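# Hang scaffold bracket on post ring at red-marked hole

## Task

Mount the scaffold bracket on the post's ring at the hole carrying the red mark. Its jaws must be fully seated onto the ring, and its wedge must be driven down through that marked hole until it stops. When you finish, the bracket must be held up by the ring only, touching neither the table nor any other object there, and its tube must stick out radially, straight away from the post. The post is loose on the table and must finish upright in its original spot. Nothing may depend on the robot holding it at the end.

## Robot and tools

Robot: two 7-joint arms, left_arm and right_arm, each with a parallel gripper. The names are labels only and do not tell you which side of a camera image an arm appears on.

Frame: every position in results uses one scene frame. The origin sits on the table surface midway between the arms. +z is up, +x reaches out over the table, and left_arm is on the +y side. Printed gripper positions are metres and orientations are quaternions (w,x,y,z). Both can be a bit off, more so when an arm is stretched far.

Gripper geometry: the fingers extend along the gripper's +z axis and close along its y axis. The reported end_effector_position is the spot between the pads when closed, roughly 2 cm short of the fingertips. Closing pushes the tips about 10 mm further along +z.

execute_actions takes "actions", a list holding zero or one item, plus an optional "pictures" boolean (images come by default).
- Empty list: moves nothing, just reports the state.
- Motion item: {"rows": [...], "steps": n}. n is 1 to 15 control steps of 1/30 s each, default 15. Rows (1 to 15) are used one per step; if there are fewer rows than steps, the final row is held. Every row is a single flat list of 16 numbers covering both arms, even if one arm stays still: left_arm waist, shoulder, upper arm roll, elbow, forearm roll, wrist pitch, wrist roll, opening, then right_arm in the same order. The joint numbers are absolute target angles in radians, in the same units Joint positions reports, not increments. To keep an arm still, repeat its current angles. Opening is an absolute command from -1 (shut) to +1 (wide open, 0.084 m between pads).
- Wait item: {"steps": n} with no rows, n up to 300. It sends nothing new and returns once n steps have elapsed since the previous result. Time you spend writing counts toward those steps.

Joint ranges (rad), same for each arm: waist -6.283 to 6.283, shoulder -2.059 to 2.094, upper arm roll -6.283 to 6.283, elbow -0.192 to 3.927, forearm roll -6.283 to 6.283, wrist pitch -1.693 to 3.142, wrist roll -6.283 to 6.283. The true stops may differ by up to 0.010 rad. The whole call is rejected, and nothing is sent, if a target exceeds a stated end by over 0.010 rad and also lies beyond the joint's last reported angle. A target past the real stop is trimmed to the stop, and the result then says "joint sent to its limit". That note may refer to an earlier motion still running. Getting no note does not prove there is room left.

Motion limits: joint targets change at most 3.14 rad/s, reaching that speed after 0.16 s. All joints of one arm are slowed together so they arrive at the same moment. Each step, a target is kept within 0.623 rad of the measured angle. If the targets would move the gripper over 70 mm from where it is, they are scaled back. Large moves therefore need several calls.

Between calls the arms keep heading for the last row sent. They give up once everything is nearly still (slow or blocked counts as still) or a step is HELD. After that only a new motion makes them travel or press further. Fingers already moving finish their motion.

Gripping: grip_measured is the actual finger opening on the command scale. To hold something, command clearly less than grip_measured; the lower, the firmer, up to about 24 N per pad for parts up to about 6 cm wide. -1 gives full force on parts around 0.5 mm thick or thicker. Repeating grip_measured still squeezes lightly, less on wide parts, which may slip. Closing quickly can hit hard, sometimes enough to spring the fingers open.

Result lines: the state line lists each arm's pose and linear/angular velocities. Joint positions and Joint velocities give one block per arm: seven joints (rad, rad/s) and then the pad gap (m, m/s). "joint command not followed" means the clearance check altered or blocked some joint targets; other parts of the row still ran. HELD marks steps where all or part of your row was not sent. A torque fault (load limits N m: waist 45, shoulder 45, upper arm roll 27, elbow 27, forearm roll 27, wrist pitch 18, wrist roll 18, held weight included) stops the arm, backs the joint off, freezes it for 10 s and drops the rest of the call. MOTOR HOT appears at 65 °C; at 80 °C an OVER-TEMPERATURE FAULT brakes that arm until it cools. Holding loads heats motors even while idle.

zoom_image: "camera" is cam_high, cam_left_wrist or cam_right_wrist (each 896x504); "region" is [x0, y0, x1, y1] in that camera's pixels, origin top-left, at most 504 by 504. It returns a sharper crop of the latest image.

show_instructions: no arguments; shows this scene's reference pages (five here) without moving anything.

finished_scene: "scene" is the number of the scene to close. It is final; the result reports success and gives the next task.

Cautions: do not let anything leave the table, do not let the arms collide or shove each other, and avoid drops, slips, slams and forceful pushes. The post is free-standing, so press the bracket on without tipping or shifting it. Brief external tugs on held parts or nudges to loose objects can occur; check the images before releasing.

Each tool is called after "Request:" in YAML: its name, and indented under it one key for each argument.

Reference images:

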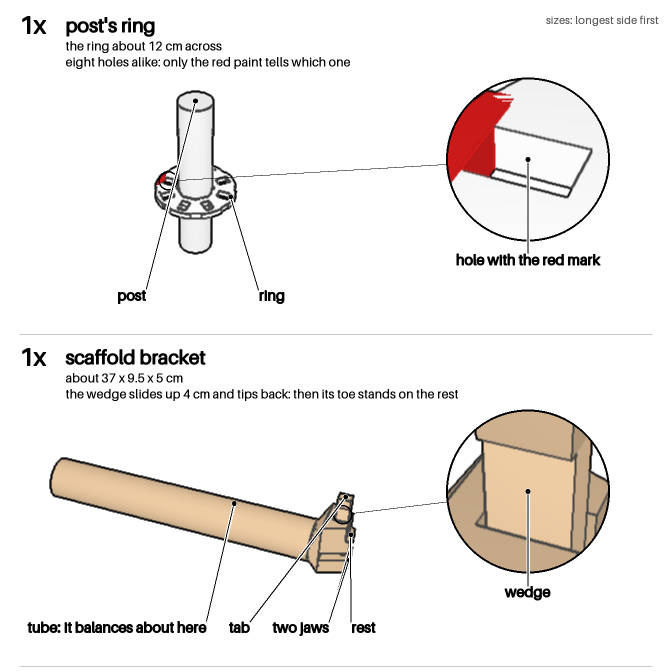

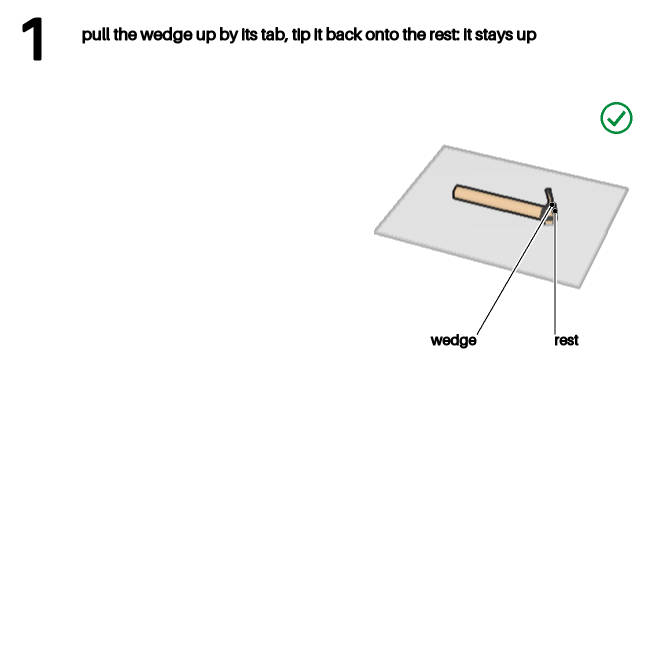

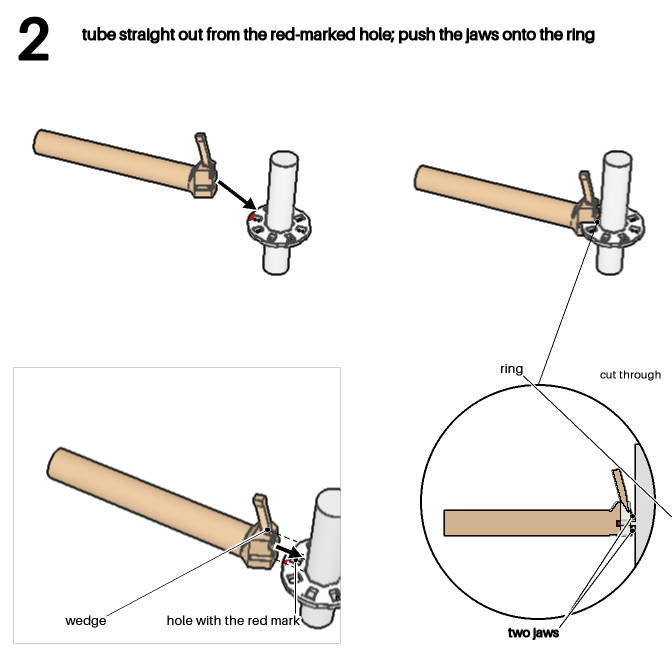

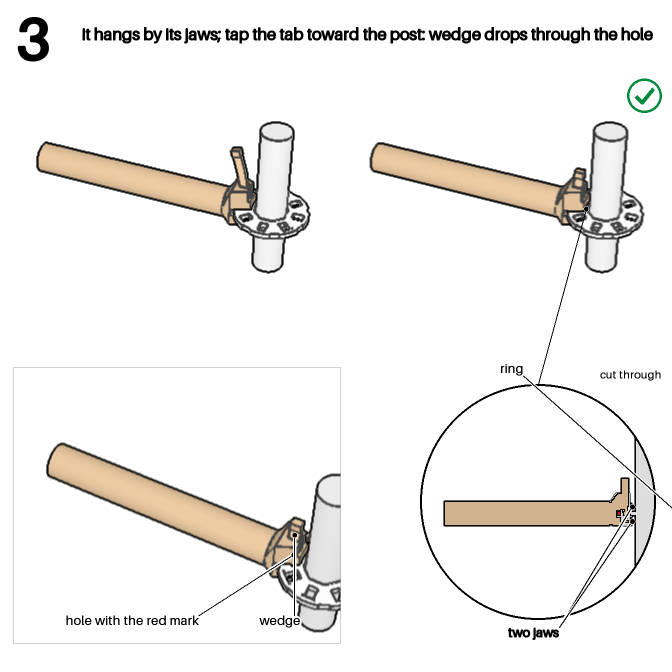

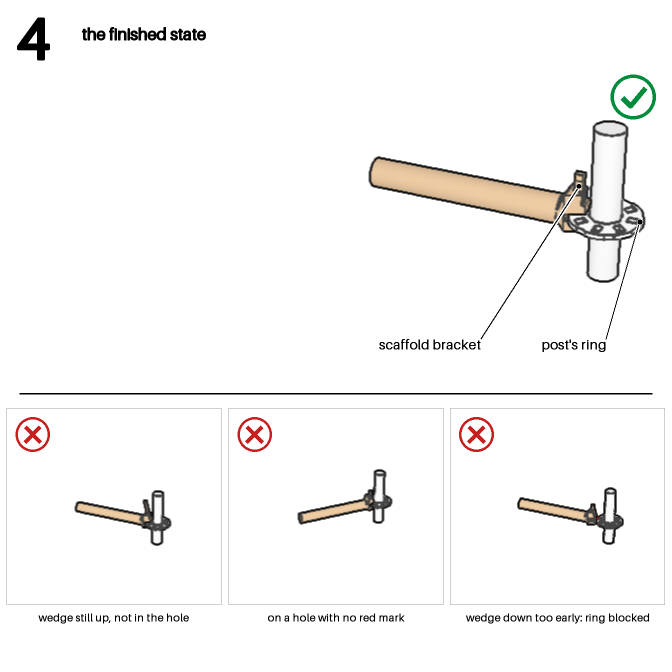

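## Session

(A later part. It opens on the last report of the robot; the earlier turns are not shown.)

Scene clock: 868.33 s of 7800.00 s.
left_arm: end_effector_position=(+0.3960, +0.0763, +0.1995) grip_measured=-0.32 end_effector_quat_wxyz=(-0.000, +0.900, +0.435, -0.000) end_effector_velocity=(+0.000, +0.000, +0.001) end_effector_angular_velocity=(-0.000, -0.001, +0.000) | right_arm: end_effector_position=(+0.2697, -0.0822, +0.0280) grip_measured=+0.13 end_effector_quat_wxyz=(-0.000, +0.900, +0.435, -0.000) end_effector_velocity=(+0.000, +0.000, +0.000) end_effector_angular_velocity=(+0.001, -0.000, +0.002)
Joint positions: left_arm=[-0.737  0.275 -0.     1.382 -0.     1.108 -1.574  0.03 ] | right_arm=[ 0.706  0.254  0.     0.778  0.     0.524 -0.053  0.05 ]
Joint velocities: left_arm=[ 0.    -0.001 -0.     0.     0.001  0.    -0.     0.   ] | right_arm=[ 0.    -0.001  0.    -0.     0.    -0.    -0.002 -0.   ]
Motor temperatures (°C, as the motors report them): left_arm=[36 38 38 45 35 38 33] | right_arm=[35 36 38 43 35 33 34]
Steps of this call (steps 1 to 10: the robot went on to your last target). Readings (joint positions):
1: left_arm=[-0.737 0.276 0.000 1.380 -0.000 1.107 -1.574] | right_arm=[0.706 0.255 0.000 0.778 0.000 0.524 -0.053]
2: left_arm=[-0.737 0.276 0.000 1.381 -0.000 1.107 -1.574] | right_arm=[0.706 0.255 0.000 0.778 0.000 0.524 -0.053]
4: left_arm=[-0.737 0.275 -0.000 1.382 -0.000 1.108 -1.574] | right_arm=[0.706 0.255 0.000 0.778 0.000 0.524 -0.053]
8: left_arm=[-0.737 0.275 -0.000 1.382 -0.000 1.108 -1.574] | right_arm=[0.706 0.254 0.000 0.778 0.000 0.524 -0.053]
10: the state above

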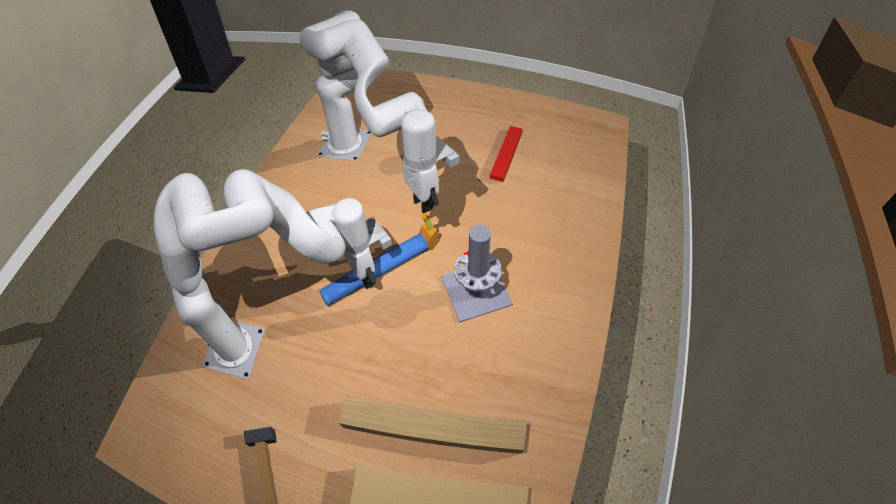

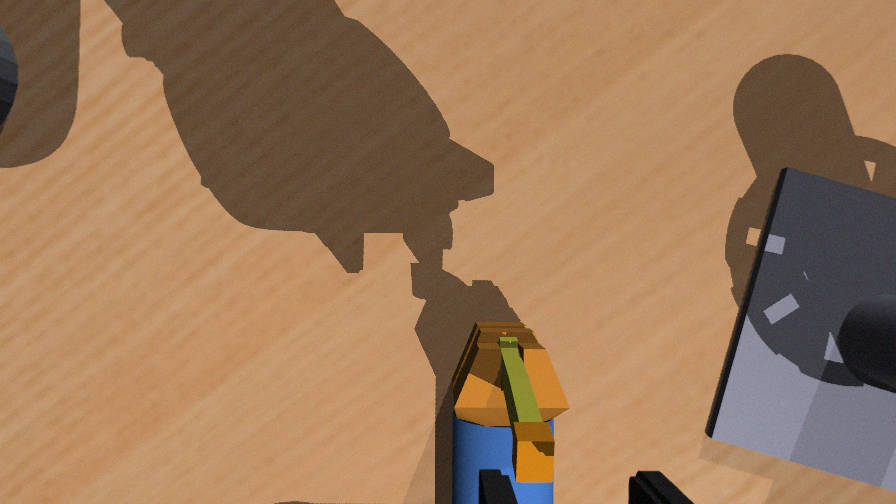

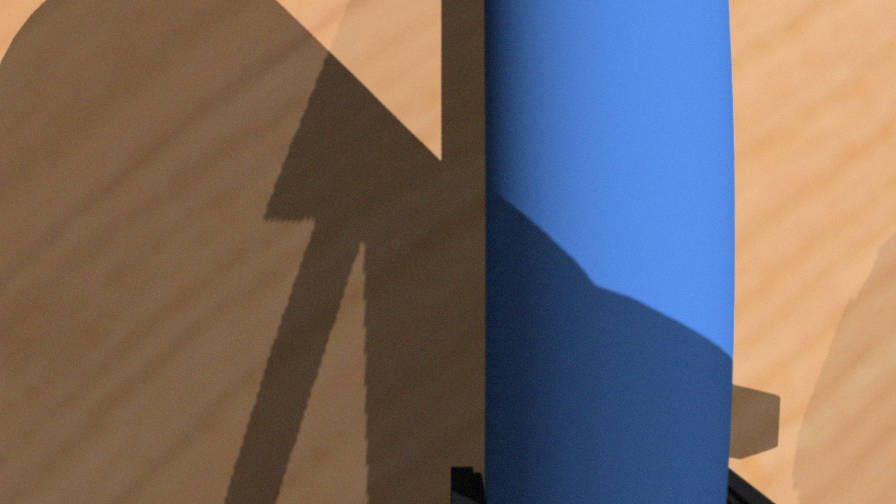

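Request:
execute_actions:
  actions: []

Scene clock: 895.20 s of 7800.00 s.
left_arm: end_effector_position=(+0.3961, +0.0762, +0.1997) grip_measured=-0.32 end_effector_quat_wxyz=(-0.000, +0.900, +0.435, +0.000) end_effector_velocity=(+0.000, -0.000, +0.000) end_effector_angular_velocity=(+0.000, -0.001, +0.000) | right_arm: end_effector_position=(+0.2698, -0.0822, +0.0280) grip_measured=+0.13 end_effector_quat_wxyz=(-0.000, +0.900, +0.435, -0.000) end_effector_velocity=(+0.001, -0.000, +0.000) end_effector_angular_velocity=(+0.000, -0.000, -0.003)
Joint positions: left_arm=[-0.737  0.275  0.     1.383  0.     1.108 -1.574  0.03 ] | right_arm=[ 0.706  0.254  0.     0.778  0.     0.524 -0.053  0.05 ]
Joint velocities: left_arm=[ 0.    -0.    -0.     0.     0.001 -0.    -0.001 -0.   ] | right_arm=[-0.001 -0.    -0.001  0.     0.     0.     0.002 -0.   ]
Motor temperatures (°C, as the motors report them): left_arm=[36 37 37 44 35 38 33] | right_arm=[35 36 38 43 35 33 34]
Steps of this call (steps 1 to 15: the robot went on to your last target; steps 16 to 90: nothing new was sent; then 23.87 s passed at rest). Readings (joint positions):
1: left_arm=[-0.737 0.275 -0.000 1.382 -0.000 1.108 -1.574] | right_arm=[0.706 0.254 0.000 0.778 0.000 0.524 -0.053]
2: left_arm=[-0.737 0.275 0.000 1.382 -0.000 1.108 -1.574] | right_arm=[0.706 0.254 0.000 0.778 0.000 0.524 -0.053]
4: left_arm=[-0.737 0.275 -0.000 1.383 -0.000 1.108 -1.574] | right_arm=[0.706 0.254 0.000 0.778 0.000 0.524 -0.053]
8: left_arm=[-0.737 0.275 -0.000 1.383 -0.000 1.108 -1.574] | right_arm=[0.706 0.254 0.000 0.778 0.000 0.524 -0.053]
90: the state above
All arms were judged still, so your last target was given up. Only a new action makes them travel on or press farther. Fingers that are still opening or closing keep moving.

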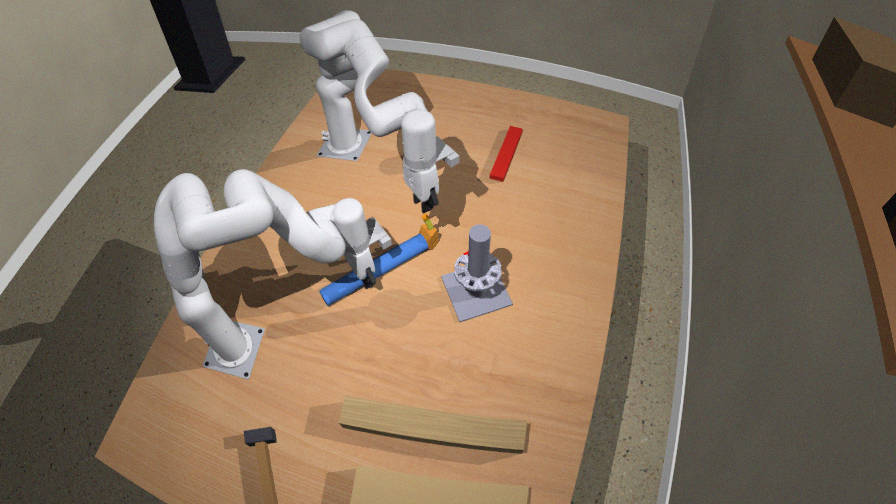

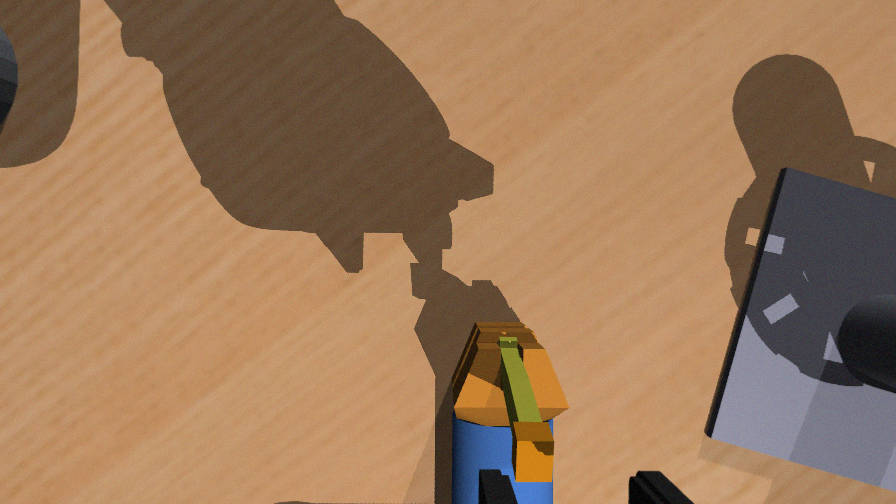

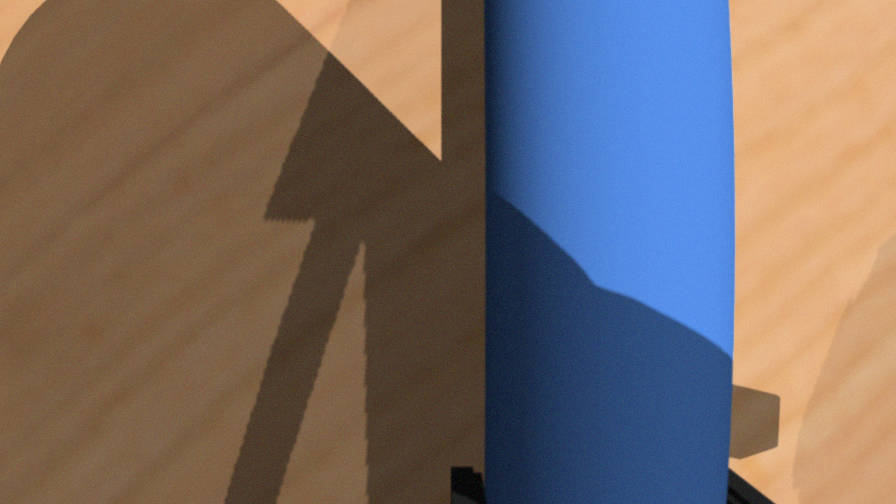

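Request:
execute_actions:
  actions:
    - {"rows": [[-0.737,0.2746,0,1.3826,0,1.108,-1.5741,-0.3, 0.7055,0.2544,0,0.778,0,0.5236,-0.053,0.3],[-0.737,0.2746,0,1.3826,0,1.108,-1.5741,0, 0.7055,0.2544,0,0.778,0,0.5236,-0.053,0.6],[-0.737,0.2746,0,1.3826,0,1.108,-1.5741,0.5, 0.7055,0.2544,0,0.778,0,0.5236,-0.053,1]], "steps": 15}
  pictures: false

Request:
execute_actions:
  actions:
    - {"rows": [[-0.737,0.2746,0,1.3826,0,1.108,-1.5741,1, 0.7055,0.22,0,0.782,0,0.562,-0.053,1],[-0.737,0.2746,0,1.3826,0,1.108,-1.5741,1, 0.7055,0.185,0,0.787,0,0.602,-0.053,1],[-0.737,0.2746,0,1.3826,0,1.108,-1.5741,1, 0.7055,0.1489,0,0.7925,0,0.6436,-0.053,1],[-0.737,0.2746,0,1.3826,0,1.108,-1.5741,1, 0.7055,0.1489,0,0.7925,0,0.6436,-0.053,1],[-0.737,0.2746,0,1.3826,0,1.108,-1.5741,1, 0.7055,0.1489,0,0.7925,0,0.6436,-0.053,1],[-0.737,0.2746,0,1.3826,0,1.108,-1.5741,1, 0.7055,0.095,0,0.81,0,0.715,-0.053,1],[-0.737,0.2746,0,1.3826,0,1.108,-1.5741,1, 0.7055,0.043,0,0.8331,0,0.7901,-0.053,1]], "steps": 15}

Scene clock: 905.60 s of 7800.00 s.
left_arm: end_effector_position=(+0.3961, +0.0762, +0.1997) grip_measured=+0.49 end_effector_quat_wxyz=(-0.000, +0.900, +0.435, -0.000) end_effector_velocity=(+0.000, -0.000, +0.001) end_effector_angular_velocity=(-0.001, -0.001, +0.000) | right_arm: end_effector_position=(+0.2697, -0.0823, +0.0278) grip_measured=+1.00 end_effector_quat_wxyz=(+0.000, +0.900, +0.435, -0.000) end_effector_velocity=(+0.001, +0.001, +0.002) end_effector_angular_velocity=(+0.002, -0.002, -0.000)
Joint positions: left_arm=[-0.737  0.275  0.     1.383  0.     1.108 -1.574  0.065] | right_arm=[ 0.705  0.255 -0.     0.778  0.     0.524 -0.053  0.084]
Joint velocities: left_arm=[ 0.001 -0.    -0.     0.001  0.    -0.    -0.     0.   ] | right_arm=[-0.001 -0.003  0.     0.    -0.001  0.     0.     0.   ]
Motor temperatures (°C, as the motors report them): left_arm=[36 37 37 44 35 38 33] | right_arm=[35 36 38 42 35 33 34]
Steps of this call (steps 1 to 90: nothing new was sent; then 6.90 s passed at rest; steps 91 to 105: all 15 steps of this action). Readings (joint positions):
91: left_arm=[-0.737 0.275 -0.000 1.383 -0.000 1.108 -1.574] | right_arm=[0.705 0.254 0.000 0.778 0.000 0.524 -0.053]
92: left_arm=[-0.737 0.275 -0.000 1.383 0.000 1.108 -1.574] | right_arm=[0.705 0.255 -0.000 0.778 0.000 0.523 -0.053]
94: left_arm=[-0.737 0.275 0.000 1.383 -0.000 1.108 -1.574] | right_arm=[0.705 0.257 -0.001 0.777 0.000 0.523 -0.053]
98: left_arm=[-0.737 0.275 0.000 1.383 0.000 1.108 -1.574] | right_arm=[0.705 0.256 -0.000 0.777 0.000 0.523 -0.053]
105: the state above

Scene clock: 906.10 s of 7800.00 s.
left_arm: end_effector_position=(+0.3961, +0.0762, +0.1997) grip_measured=+1.00 end_effector_quat_wxyz=(-0.000, +0.900, +0.435, +0.000) end_effector_velocity=(+0.000, -0.001, +0.001) end_effector_angular_velocity=(-0.001, -0.001, -0.000) | right_arm: end_effector_position=(+0.2709, -0.0810, +0.1181) grip_measured=+1.00 end_effector_quat_wxyz=(-0.001, +0.900, +0.435, +0.002) end_effector_velocity=(-0.027, -0.029, -0.001) end_effector_angular_velocity=(-0.093, +0.083, +0.000)
Joint positions: left_arm=[-0.737  0.275  0.     1.383  0.     1.108 -1.574  0.084] | right_arm=[ 0.705  0.049 -0.     0.832  0.     0.778 -0.053  0.084]
Joint velocities: left_arm=[ 0.    -0.    -0.001  0.002  0.    -0.    -0.     0.   ] | right_arm=[ 0.001 -0.042  0.001 -0.023  0.001  0.143  0.001 -0.   ]
Motor temperatures (°C, as the motors report them): left_arm=[36 37 37 44 35 38 33] | right_arm=[35 36 38 43 35 33 34]
Steps of this call (steps 1 to 15: all 15 steps of this action). Readings (joint positions):
1: left_arm=[-0.737 0.275 -0.000 1.383 0.000 1.108 -1.574] | right_arm=[0.705 0.255 -0.000 0.778 0.000 0.524 -0.053]
2: left_arm=[-0.737 0.275 -0.000 1.383 -0.000 1.108 -1.574] | right_arm=[0.705 0.252 -0.000 0.778 0.000 0.528 -0.053]
4: left_arm=[-0.737 0.275 0.000 1.383 -0.000 1.108 -1.574] | right_arm=[0.706 0.224 0.000 0.779 -0.000 0.565 -0.053]
8: left_arm=[-0.737 0.275 -0.000 1.383 0.000 1.108 -1.574] | right_arm=[0.705 0.148 -0.000 0.797 0.000 0.646 -0.053]
15: the state above

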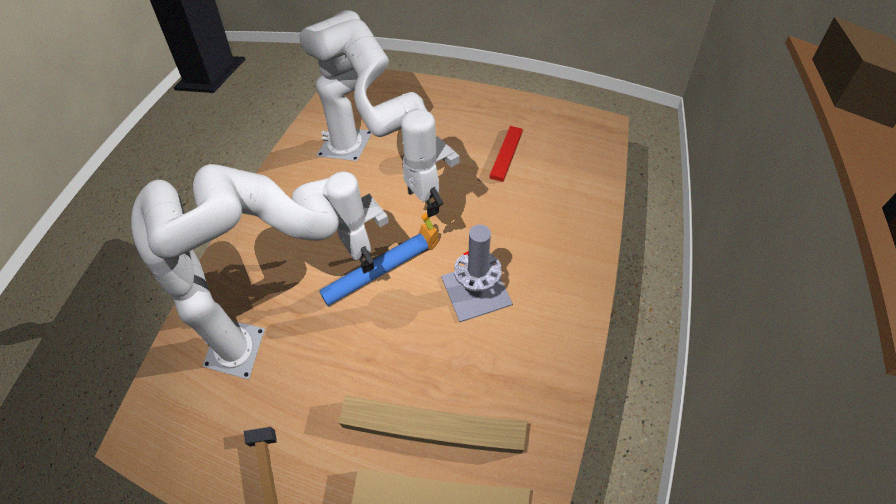

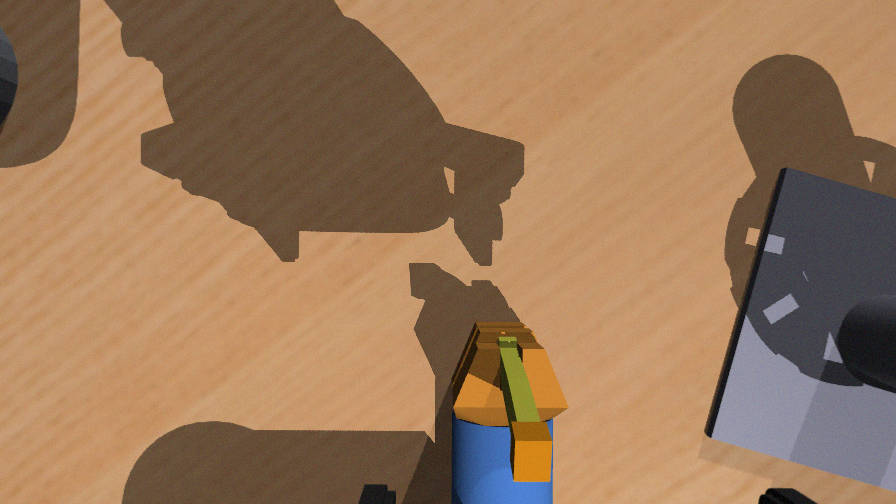

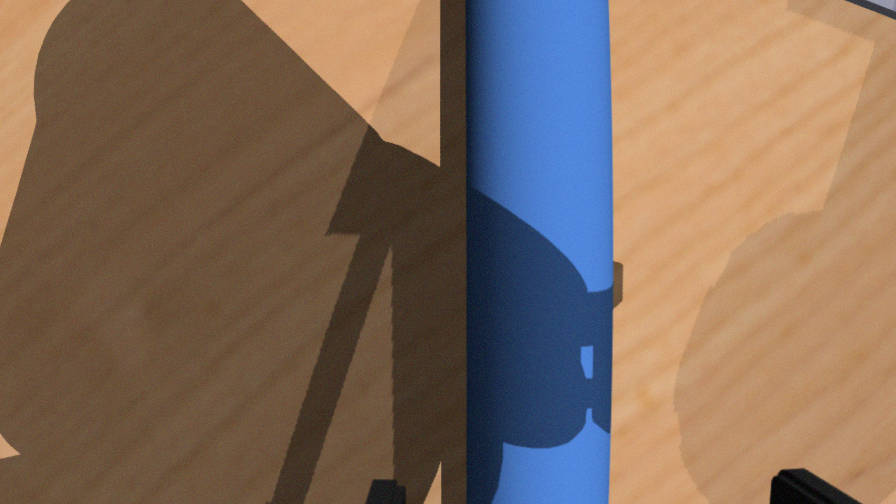

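Request:
execute_actions:
  actions:
    - {"rows": [[-0.737,0.2746,0,1.3826,0,1.108,-1.5741,1, 0.6,0.0,0,0.86,0,0.86,-0.05,1],[-0.737,0.2746,0,1.3826,0,1.108,-1.5741,1, 0.5,-0.05,0,0.9,0,0.95,-0.04,1],[-0.737,0.2746,0,1.3826,0,1.108,-1.5741,1, 0.4,-0.1,0,0.93,0,1.03,-0.03,1],[-0.737,0.2746,0,1.3826,0,1.108,-1.5741,1, 0.3,-0.15,0,0.97,0,1.12,-0.02,1],[-0.78,0.283,0,1.394,0,1.111,-1.615,1, 0.2,-0.2,0,1.0,0,1.2,0,1],[-0.82,0.29,0,1.404,0,1.114,-1.655,1, 0.1,-0.2,0,1.0,0,1.2,0,1],[-0.86,0.297,0,1.415,0,1.118,-1.695,1, 0.0,-0.2,0,1.0,0,1.2,0,1],[-0.90,0.305,0,1.425,0,1.12,-1.735,1, 0.0,-0.2,0,1.0,0,1.2,0,1],[-0.9393,0.3122,0,1.4359,0,1.1237,-1.7756,1, 0.0,-0.2,0,1.0,0,1.2,0,1]], "steps": 15}
  pictures: false

Request:
execute_actions:
  actions:
    - {"rows": [[-0.9393,0.3122,0,1.4359,0,1.1237,-1.7756,1, 0.0,-0.2,0,1.0,0,1.2,0,1],[-0.9393,0.3122,0,1.4359,0,1.1237,-1.7756,1, 0.0,-0.2,0,1.0,0,1.2,0,1],[-0.9393,0.34,0,1.403,0,1.063,-1.7756,1, 0.0,-0.2,0,1.0,0,1.2,0,1],[-0.9393,0.368,0,1.368,0,1.0,-1.7756,1, 0.0,-0.2,0,1.0,0,1.2,0,1],[-0.9393,0.398,0,1.335,0,0.937,-1.7756,1, 0.0,-0.2,0,1.0,0,1.2,0,1],[-0.9393,0.4295,0,1.3045,0,0.875,-1.7756,1, 0.0,-0.2,0,1.0,0,1.2,0,1]], "steps": 15}

Scene clock: 960.10 s of 7800.00 s.
left_arm: end_effector_position=(+0.3263, -0.0099, +0.1999) grip_measured=+1.00 end_effector_quat_wxyz=(+0.000, +0.904, +0.428, -0.002) end_effector_velocity=(-0.068, -0.069, -0.000) end_effector_angular_velocity=(+0.011, -0.005, +0.044) | right_arm: end_effector_position=(+0.3662, -0.2161, +0.2006) grip_measured=+1.00 end_effector_quat_wxyz=(-0.000, +0.970, +0.243, +0.000) end_effector_velocity=(+0.152, -0.375, +0.173) end_effector_angular_velocity=(-0.001, +0.004, -1.001)
Joint positions: left_arm=[-0.928  0.309 -0.009  1.431 -0.001  1.122 -1.757  0.084] | right_arm=[ 0.326 -0.096 -0.001  0.929 -0.     1.024 -0.024  0.084]
Joint velocities: left_arm=[-0.202  0.036  0.029  0.051  0.002  0.02  -0.219 -0.   ] | right_arm=[-0.934 -0.297  0.002  0.201  0.     0.502  0.069 -0.   ]
Motor temperatures (°C, as the motors report them): left_arm=[36 37 37 44 35 38 33] | right_arm=[35 36 38 44 35 33 34]
Steps of this call (steps 1 to 30: the robot went on to your last target; steps 31 to 90: nothing new was sent; then 50.50 s passed at rest; steps 91 to 105: all 15 steps of this action). Readings (joint positions):
91: left_arm=[-0.737 0.275 0.000 1.383 0.000 1.108 -1.574] | right_arm=[0.705 0.043 0.000 0.833 0.000 0.790 -0.053]
92: left_arm=[-0.737 0.275 0.000 1.383 -0.000 1.108 -1.574] | right_arm=[0.702 0.042 0.001 0.834 0.000 0.793 -0.053]
94: left_arm=[-0.737 0.275 0.000 1.383 -0.000 1.108 -1.574] | right_arm=[0.666 0.027 0.007 0.842 0.000 0.823 -0.051]
98: left_arm=[-0.772 0.282 0.008 1.393 0.000 1.111 -1.614] | right_arm=[0.544 -0.028 -0.001 0.883 -0.000 0.907 -0.040]
105: the state above

Scene clock: 960.60 s of 7800.00 s.
left_arm: end_effector_position=(+0.3258, -0.0105, +0.1019) grip_measured=+1.00 end_effector_quat_wxyz=(-0.002, +0.900, +0.435, -0.000) end_effector_velocity=(+0.028, -0.036, +0.026) end_effector_angular_velocity=(-0.128, -0.107, -0.003) | right_arm: end_effector_position=(+0.3912, -0.3490, +0.2597) grip_measured=+1.00 end_effector_quat_wxyz=(+0.000, +0.997, +0.075, -0.001) end_effector_velocity=(-0.006, -0.007, +0.002) end_effector_angular_velocity=(-0.007, +0.021, -0.019)
Joint positions: left_arm=[-0.939  0.427  0.     1.308 -0.     0.885 -1.775  0.084] | right_arm=[ 0.006 -0.198  0.002  0.998  0.     1.197 -0.     0.084]
Joint velocities: left_arm=[-0.001 -0.012 -0.002  0.026  0.001 -0.129 -0.001  0.   ] | right_arm=[-0.038 -0.007  0.023  0.004  0.001  0.032  0.003 -0.   ]
Motor temperatures (°C, as the motors report them): left_arm=[36 37 37 44 35 38 33] | right_arm=[35 36 38 44 35 33 34]
Steps of this call (steps 1 to 15: all 15 steps of this action). Readings (joint positions):
1: left_arm=[-0.932 0.310 -0.007 1.433 -0.000 1.123 -1.763] | right_arm=[0.295 -0.106 -0.001 0.935 -0.000 1.040 -0.022]
2: left_arm=[-0.934 0.311 -0.004 1.434 -0.000 1.123 -1.767] | right_arm=[0.264 -0.116 -0.001 0.942 -0.000 1.057 -0.020]
4: left_arm=[-0.935 0.313 0.002 1.433 0.000 1.119 -1.771] | right_arm=[0.201 -0.136 -0.001 0.956 -0.000 1.091 -0.015]
8: left_arm=[-0.937 0.362 0.002 1.378 0.000 1.007 -1.774] | right_arm=[0.076 -0.176 -0.001 0.983 -0.000 1.159 -0.006]
15: the state above

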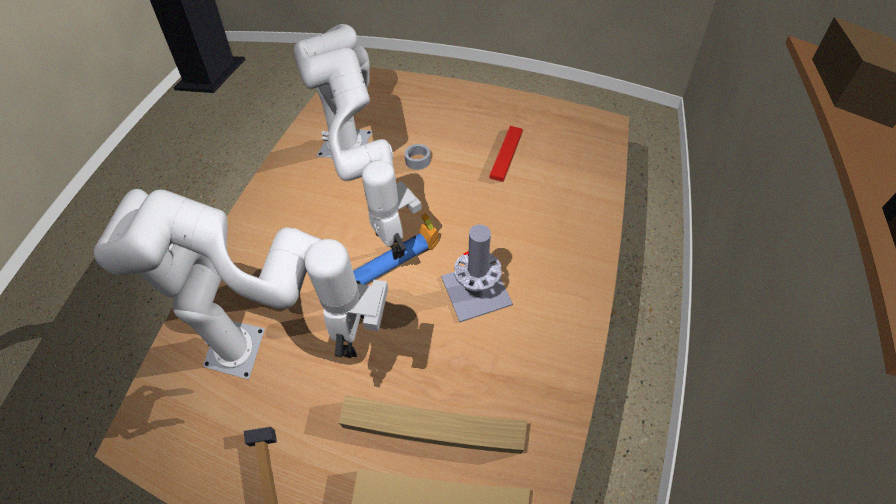

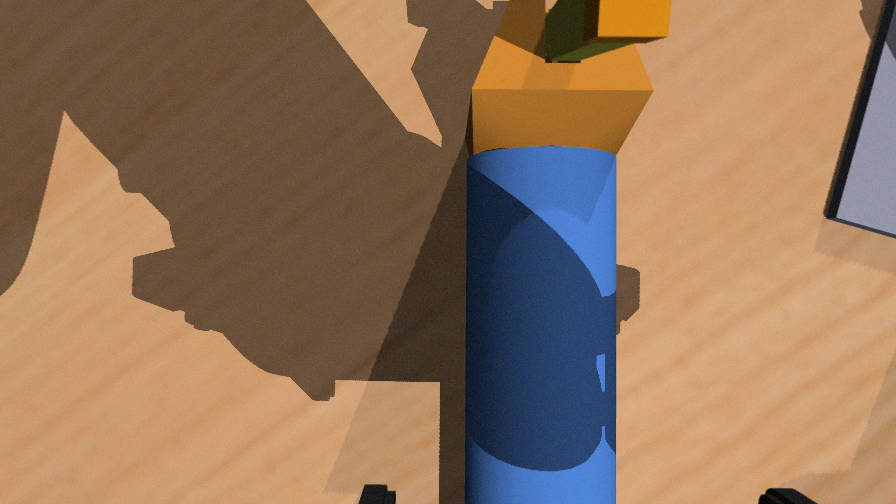

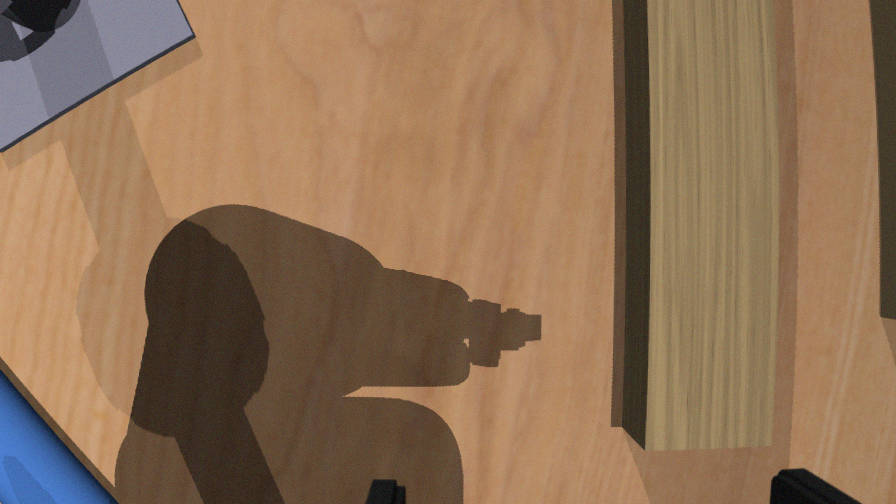

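Request:
execute_actions:
  actions:
    - {"rows": [[-0.944,0.431,0,1.307,0,0.876,-1.78,1, 0.0,-0.2,0,1.0,0,1.2,0,1],[-0.948,0.4323,0,1.3091,0,0.8768,-1.7843,1, 0.0,-0.2,0,1.0,0,1.2,0,1],[-0.948,0.449,0,1.302,0,0.853,-1.7843,1, 0.0,-0.2,0,1.0,0,1.2,0,1],[-0.948,0.465,0,1.2955,0,0.8305,-1.7843,1, 0.0,-0.2,0,1.0,0,1.2,0,1],[-0.948,0.482,0,1.2895,0,0.8075,-1.7843,1, 0.0,-0.2,0,1.0,0,1.2,0,1],[-0.948,0.4995,0,1.2843,0,0.7848,-1.7843,1, 0.0,-0.2,0,1.0,0,1.2,0,1],[-0.948,0.515,0,1.281,0,0.766,-1.7843,1, 0.0,-0.2,0,1.0,0,1.2,0,1],[-0.948,0.531,0,1.2785,0,0.7475,-1.7843,1, 0.0,-0.2,0,1.0,0,1.2,0,1],[-0.948,0.548,0,1.2765,0,0.7285,-1.7843,1, 0.0,-0.2,0,1.0,0,1.2,0,1],[-0.948,0.5645,0,1.2753,0,0.7108,-1.7843,1, 0.0,-0.2,0,1.0,0,1.2,0,1]], "steps": 15}

Scene clock: 980.57 s of 7800.00 s.
left_arm: end_effector_position=(+0.3217, -0.0133, +0.0272) grip_measured=+1.00 end_effector_quat_wxyz=(-0.004, +0.900, +0.435, -0.001) end_effector_velocity=(+0.015, -0.023, -0.015) end_effector_angular_velocity=(-0.065, -0.052, -0.004) | right_arm: end_effector_position=(+0.3916, -0.3523, +0.2612) grip_measured=+1.00 end_effector_quat_wxyz=(-0.000, +0.997, +0.071, -0.000) end_effector_velocity=(+0.000, -0.001, +0.000) end_effector_angular_velocity=(-0.001, -0.000, -0.002)
Joint positions: left_arm=[-0.948  0.56   0.     1.274 -0.     0.721 -1.784  0.084] | right_arm=[ 0.    -0.2    0.     1.    -0.     1.2    0.     0.084]
Joint velocities: left_arm=[-0.003  0.059 -0.002  0.024 -0.    -0.118 -0.001  0.   ] | right_arm=[-0.     0.    -0.     0.    -0.002 -0.     0.002  0.   ]
Motor temperatures (°C, as the motors report them): left_arm=[36 37 37 43 35 38 33] | right_arm=[35 36 38 45 35 33 34]
Steps of this call (steps 1 to 30: the robot went on to your last target; steps 31 to 90: nothing new was sent; then 16.47 s passed at rest; steps 91 to 105: all 15 steps of this action). Readings (joint positions):
91: left_arm=[-0.939 0.430 0.000 1.305 -0.000 0.875 -1.776] | right_arm=[-0.000 -0.200 0.000 1.000 -0.000 1.200 -0.000]
92: left_arm=[-0.940 0.430 0.000 1.305 0.000 0.875 -1.777] | right_arm=[0.000 -0.200 -0.000 1.000 0.000 1.200 -0.000]
94: left_arm=[-0.944 0.433 0.001 1.307 0.000 0.872 -1.781] | right_arm=[-0.000 -0.200 -0.000 1.000 0.000 1.200 0.000]
98: left_arm=[-0.948 0.477 -0.001 1.293 -0.000 0.812 -1.784] | right_arm=[0.000 -0.200 0.000 1.000 -0.000 1.200 0.000]
105: the state above

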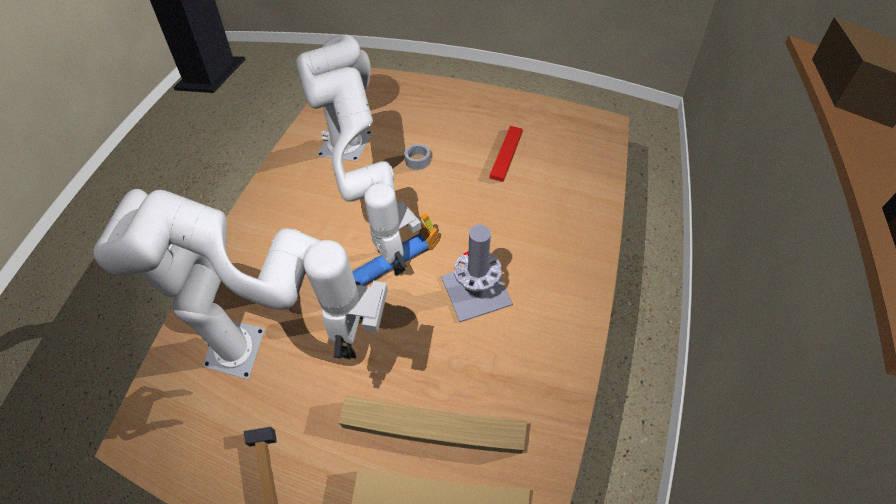

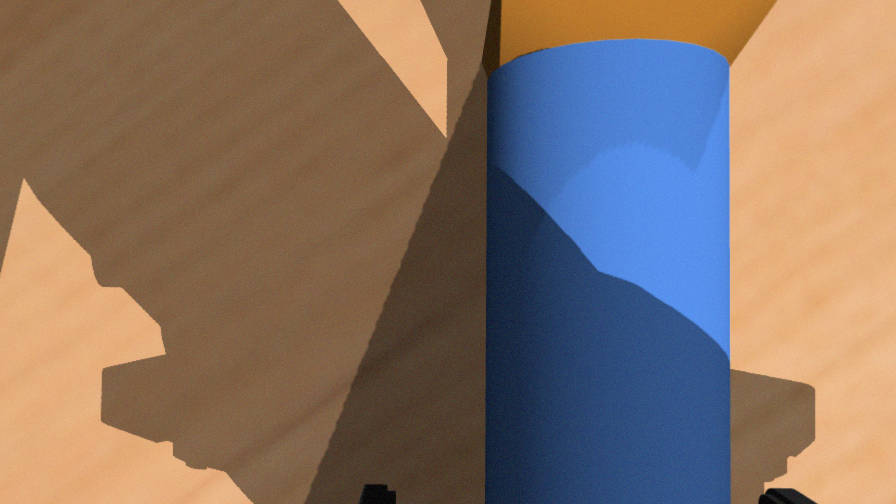

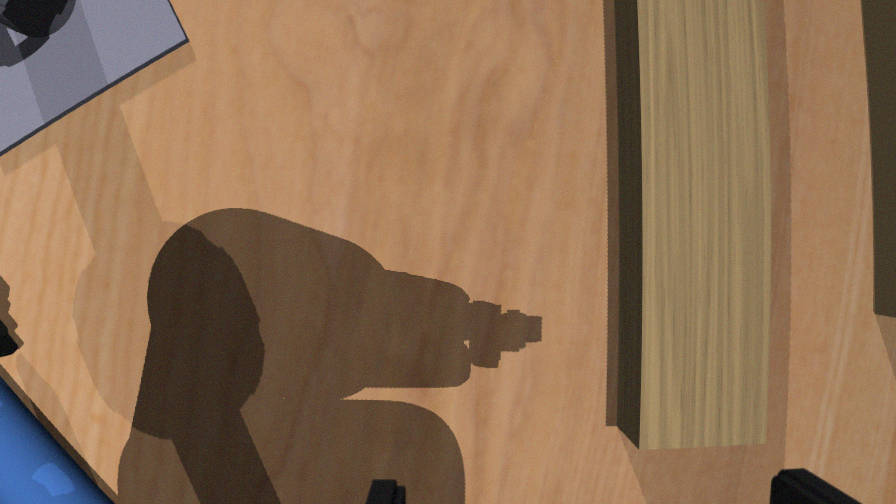

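Request:
execute_actions:
  actions:
    - {"rows": [[-0.948,0.5645,0,1.2753,0,0.7108,-1.7843,0.7, 0.0,-0.15,0,0.987,0,1.05,0.17,1],[-0.948,0.5645,0,1.2753,0,0.7108,-1.7843,0.5, 0.01,-0.1,0,0.973,0,0.9,0.34,1],[-0.948,0.5645,0,1.2753,0,0.7108,-1.7843,0.4, 0.01,-0.05,0,0.96,0,0.76,0.5,1],[-0.948,0.5645,0,1.2753,0,0.7108,-1.7843,0.3, 0.015,0.0,0,0.946,0,0.61,0.67,1],[-0.948,0.5645,0,1.2753,0,0.7108,-1.7843,0.25, 0.02,0.05,0,0.933,0,0.47,0.83,1],[-0.948,0.5645,0,1.2753,0,0.7108,-1.7843,0.2, 0.02,0.1,0,0.92,0,0.32,1.0,1],[-0.948,0.5645,0,1.2753,0,0.7108,-1.7843,0.15, 0.025,0.2,0,0.893,0,0.03,1.33,1],[-0.948,0.5645,0,1.2753,0,0.7108,-1.7843,0.1, 0.025,0.273,0,0.873,0,-0.185,1.57,1],[-0.948,0.5645,0,1.2753,0,0.7108,-1.7843,0.0, 0.025,0.273,0,0.873,0,-0.185,1.57,1],[-0.948,0.5645,0,1.2753,0,0.7108,-1.7843,-0.2, 0.025,0.273,0,0.873,0,-0.185,1.57,1],[-0.948,0.5645,0,1.2753,0,0.7108,-1.7843,-0.5, 0.025,0.273,0,0.873,0,-0.185,1.57,1],[-0.948,0.5645,0,1.2753,0,0.7108,-1.7843,-1, 0.05,0.746,0,0.746,0,-1.571,3.1416,1]], "steps": 15}
  pictures: false

Request:
execute_actions:
  actions:
    - {"rows": [[-0.948,0.559,0,1.2757,0,0.7167,-1.7843,-1, 0.05,0.746,0,0.746,0,-1.571,3.1416,1],[-0.948,0.551,0,1.2763,0,0.7253,-1.7843,-1, 0.05,0.746,0,0.746,0,-1.571,3.1416,1],[-0.948,0.541,0,1.2773,0,0.7363,-1.7843,-1, 0.05,0.746,0,0.746,0,-1.571,3.1416,1],[-0.948,0.531,0,1.2785,0,0.7475,-1.7843,-1, 0.05,0.746,0,0.746,0,-1.571,3.1416,1],[-0.948,0.52,0,1.2802,0,0.7602,-1.7843,-1, 0.05,0.746,0,0.746,0,-1.571,3.1416,1],[-0.948,0.51,0,1.282,0,0.772,-1.7843,-1, 0.05,0.746,0,0.746,0,-1.571,3.1416,1],[-0.948,0.4995,0,1.2843,0,0.7848,-1.7843,-1, 0.05,0.746,0,0.746,0,-1.571,3.1416,1],[-0.948,0.488,0,1.2876,0,0.7996,-1.7843,-1, 0.05,0.746,0,0.746,0,-1.571,3.1416,1],[-0.948,0.4765,0,1.2914,0,0.8149,-1.7843,-1, 0.05,0.746,0,0.746,0,-1.571,3.1416,1],[-0.948,0.465,0,1.2955,0,0.8305,-1.7843,-1, 0.05,0.746,0,0.746,0,-1.571,3.1416,1],[-0.948,0.454,0,1.2998,0,0.8458,-1.7843,-1, 0.05,0.746,0,0.746,0,-1.571,3.1416,1],[-0.948,0.443,0,1.3043,0,0.8613,-1.7843,-1, 0.05,0.746,0,0.746,0,-1.571,3.1416,1],[-0.948,0.4323,0,1.3091,0,0.8768,-1.7843,-1, 0.05,0.746,0,0.746,0,-1.571,3.1416,1],[-0.948,0.421,0,1.3157,0,0.8947,-1.7843,-1, 0.05,0.746,0,0.746,0,-1.571,3.1416,1],[-0.948,0.4102,0,1.3225,0,0.9123,-1.7843,-1, 0.05,0.746,0,0.746,0,-1.571,3.1416,1]], "steps": 15}

Scene clock: 1067.80 s of 7800.00 s.
left_arm: end_effector_position=(+0.3232, -0.0154, +0.0261) grip_measured=+0.13 end_effector_quat_wxyz=(+0.000, +0.900, +0.435, +0.000) end_effector_velocity=(+0.000, -0.000, +0.000) end_effector_angular_velocity=(-0.000, -0.000, -0.000) | right_arm: end_effector_position=(+0.4809, -0.3309, +0.1437) grip_measured=+1.00 end_effector_quat_wxyz=(-0.036, +0.972, -0.216, +0.091) end_effector_velocity=(-0.006, +0.025, -0.418) end_effector_angular_velocity=(+0.125, +0.247, -0.762)
Joint positions: left_arm=[-0.948  0.565  0.     1.276 -0.     0.71  -1.784  0.05 ] | right_arm=[ 0.017  0.1   -0.     0.917  0.     0.62   0.595  0.084]
Joint velocities: left_arm=[ 0.    -0.    -0.     0.     0.001  0.     0.     0.   ] | right_arm=[ 0.05   0.835  0.001 -0.23   0.001 -0.841  0.828  0.   ]
Motor temperatures (°C, as the motors report them): left_arm=[36 37 37 43 35 38 33] | right_arm=[35 36 38 45 35 33 34]
Steps of this call (steps 1 to 30: the robot went on to your last target; steps 31 to 90: nothing new was sent; then 83.73 s passed at rest; steps 91 to 105: all 15 steps of this action). Readings (joint positions):
91: left_arm=[-0.948 0.564 0.000 1.275 -0.000 0.711 -1.784] | right_arm=[0.000 -0.200 0.000 1.000 -0.000 1.200 0.000]
92: left_arm=[-0.948 0.564 0.000 1.275 0.000 0.711 -1.784] | right_arm=[0.000 -0.199 0.000 1.000 -0.000 1.196 0.005]
94: left_arm=[-0.948 0.564 -0.000 1.275 0.000 0.711 -1.784] | right_arm=[0.000 -0.188 -0.000 0.998 -0.000 1.157 0.048]
98: left_arm=[-0.948 0.565 0.000 1.276 -0.000 0.710 -1.784] | right_arm=[0.006 -0.105 -0.000 0.977 0.000 0.949 0.267]
105: the state above

Scene clock: 1078.17 s of 7800.00 s.
left_arm: end_effector_position=(+0.3229, -0.0153, +0.1150) grip_measured=+0.13 end_effector_quat_wxyz=(-0.000, +0.900, +0.435, +0.000) end_effector_velocity=(+0.000, +0.000, +0.000) end_effector_angular_velocity=(-0.000, -0.000, +0.002) | right_arm: end_effector_position=(+0.4883, -0.3237, +0.0421) grip_measured=+1.00 end_effector_quat_wxyz=(-0.064, +0.920, -0.372, +0.104) end_effector_velocity=(-0.000, +0.001, +0.000) end_effector_angular_velocity=(-0.001, -0.001, +0.002)
Joint positions: left_arm=[-0.948  0.41  -0.     1.322  0.     0.912 -1.784  0.05 ] | right_arm=[ 0.032  0.332 -0.003  0.85  -0.001  0.274  0.94   0.084]
Joint velocities: left_arm=[ 0.001  0.    -0.     0.     0.    -0.    -0.001  0.   ] | right_arm=[ 0.002 -0.    -0.001 -0.    -0.002 -0.     0.001 -0.   ]
Motor temperatures (°C, as the motors report them): left_arm=[36 38 37 45 35 38 33] | right_arm=[35 36 38 45 35 33 34]
TORQUE FAULT: the external load on joint 2 (shoulder) of the right arm reached its load limit, and that arm stopped for 10 seconds. A torque fault stops only its own arm. That arm's remaining commands of this call were not run. Joint 2 (shoulder) of that arm moved back by up to 3 degrees. That arm holds there, with its grip as last carried out, and accepts commands again: back off and push less far. That arm stops again, at the same cost, whenever a joint's load reaches its limit.
The stop of the right arm began at step 11 of this call (marked STOPPED below). From that step on that arm followed nothing that you had sent. 5 of its steps, steps kept back included, did not run and will not run. Nothing is kept back now, and the robot has no last target.
Steps of this call (steps 1 to 15: all 15 steps of this action; steps 16 to 311: the stop continued). Readings (joint positions):
1: left_arm=[-0.948 0.564 0.000 1.276 -0.000 0.711 -1.784] | right_arm=[0.018 0.128 -0.000 0.909 0.000 0.596 0.620]
2: left_arm=[-0.948 0.564 0.000 1.275 0.000 0.712 -1.784] | right_arm=[0.020 0.157 0.000 0.901 0.000 0.572 0.644]
4: left_arm=[-0.948 0.558 -0.000 1.272 0.000 0.723 -1.784] | right_arm=[0.023 0.216 0.000 0.884 -0.000 0.513 0.704]
8: left_arm=[-0.948 0.526 -0.000 1.274 -0.000 0.762 -1.784] | right_arm=[0.029 0.338 0.000 0.852 -0.000 0.367 0.849]
11: left_arm=[-0.948 0.492 -0.000 1.287 -0.000 0.797 -1.784] | right_arm=[0.031 0.382 -0.004 0.857 -0.001 0.269 0.943] STOPPED (the right arm)
311: the state above

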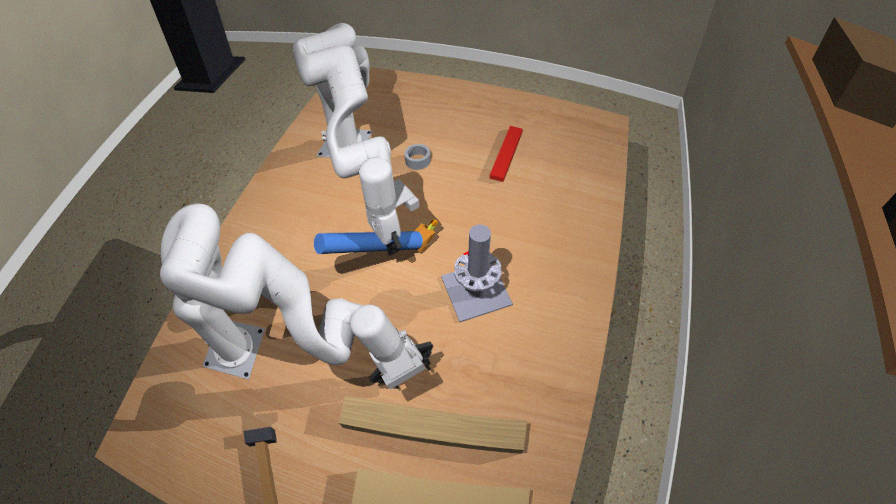

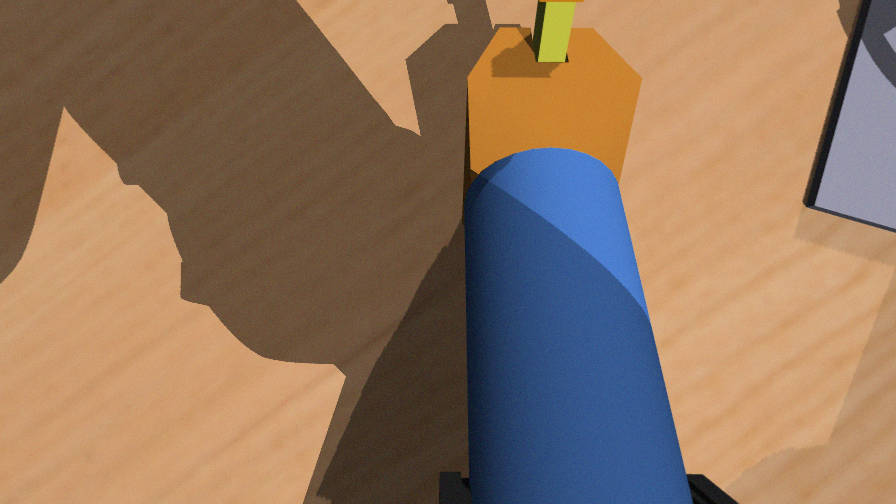

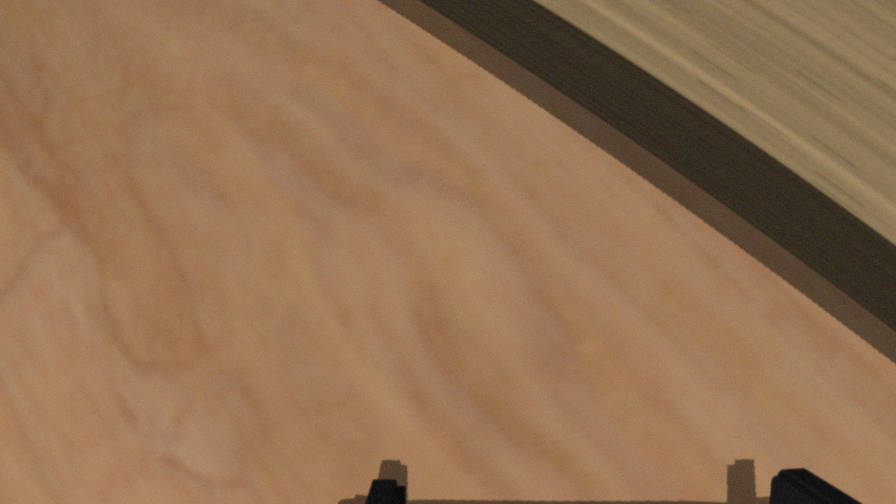

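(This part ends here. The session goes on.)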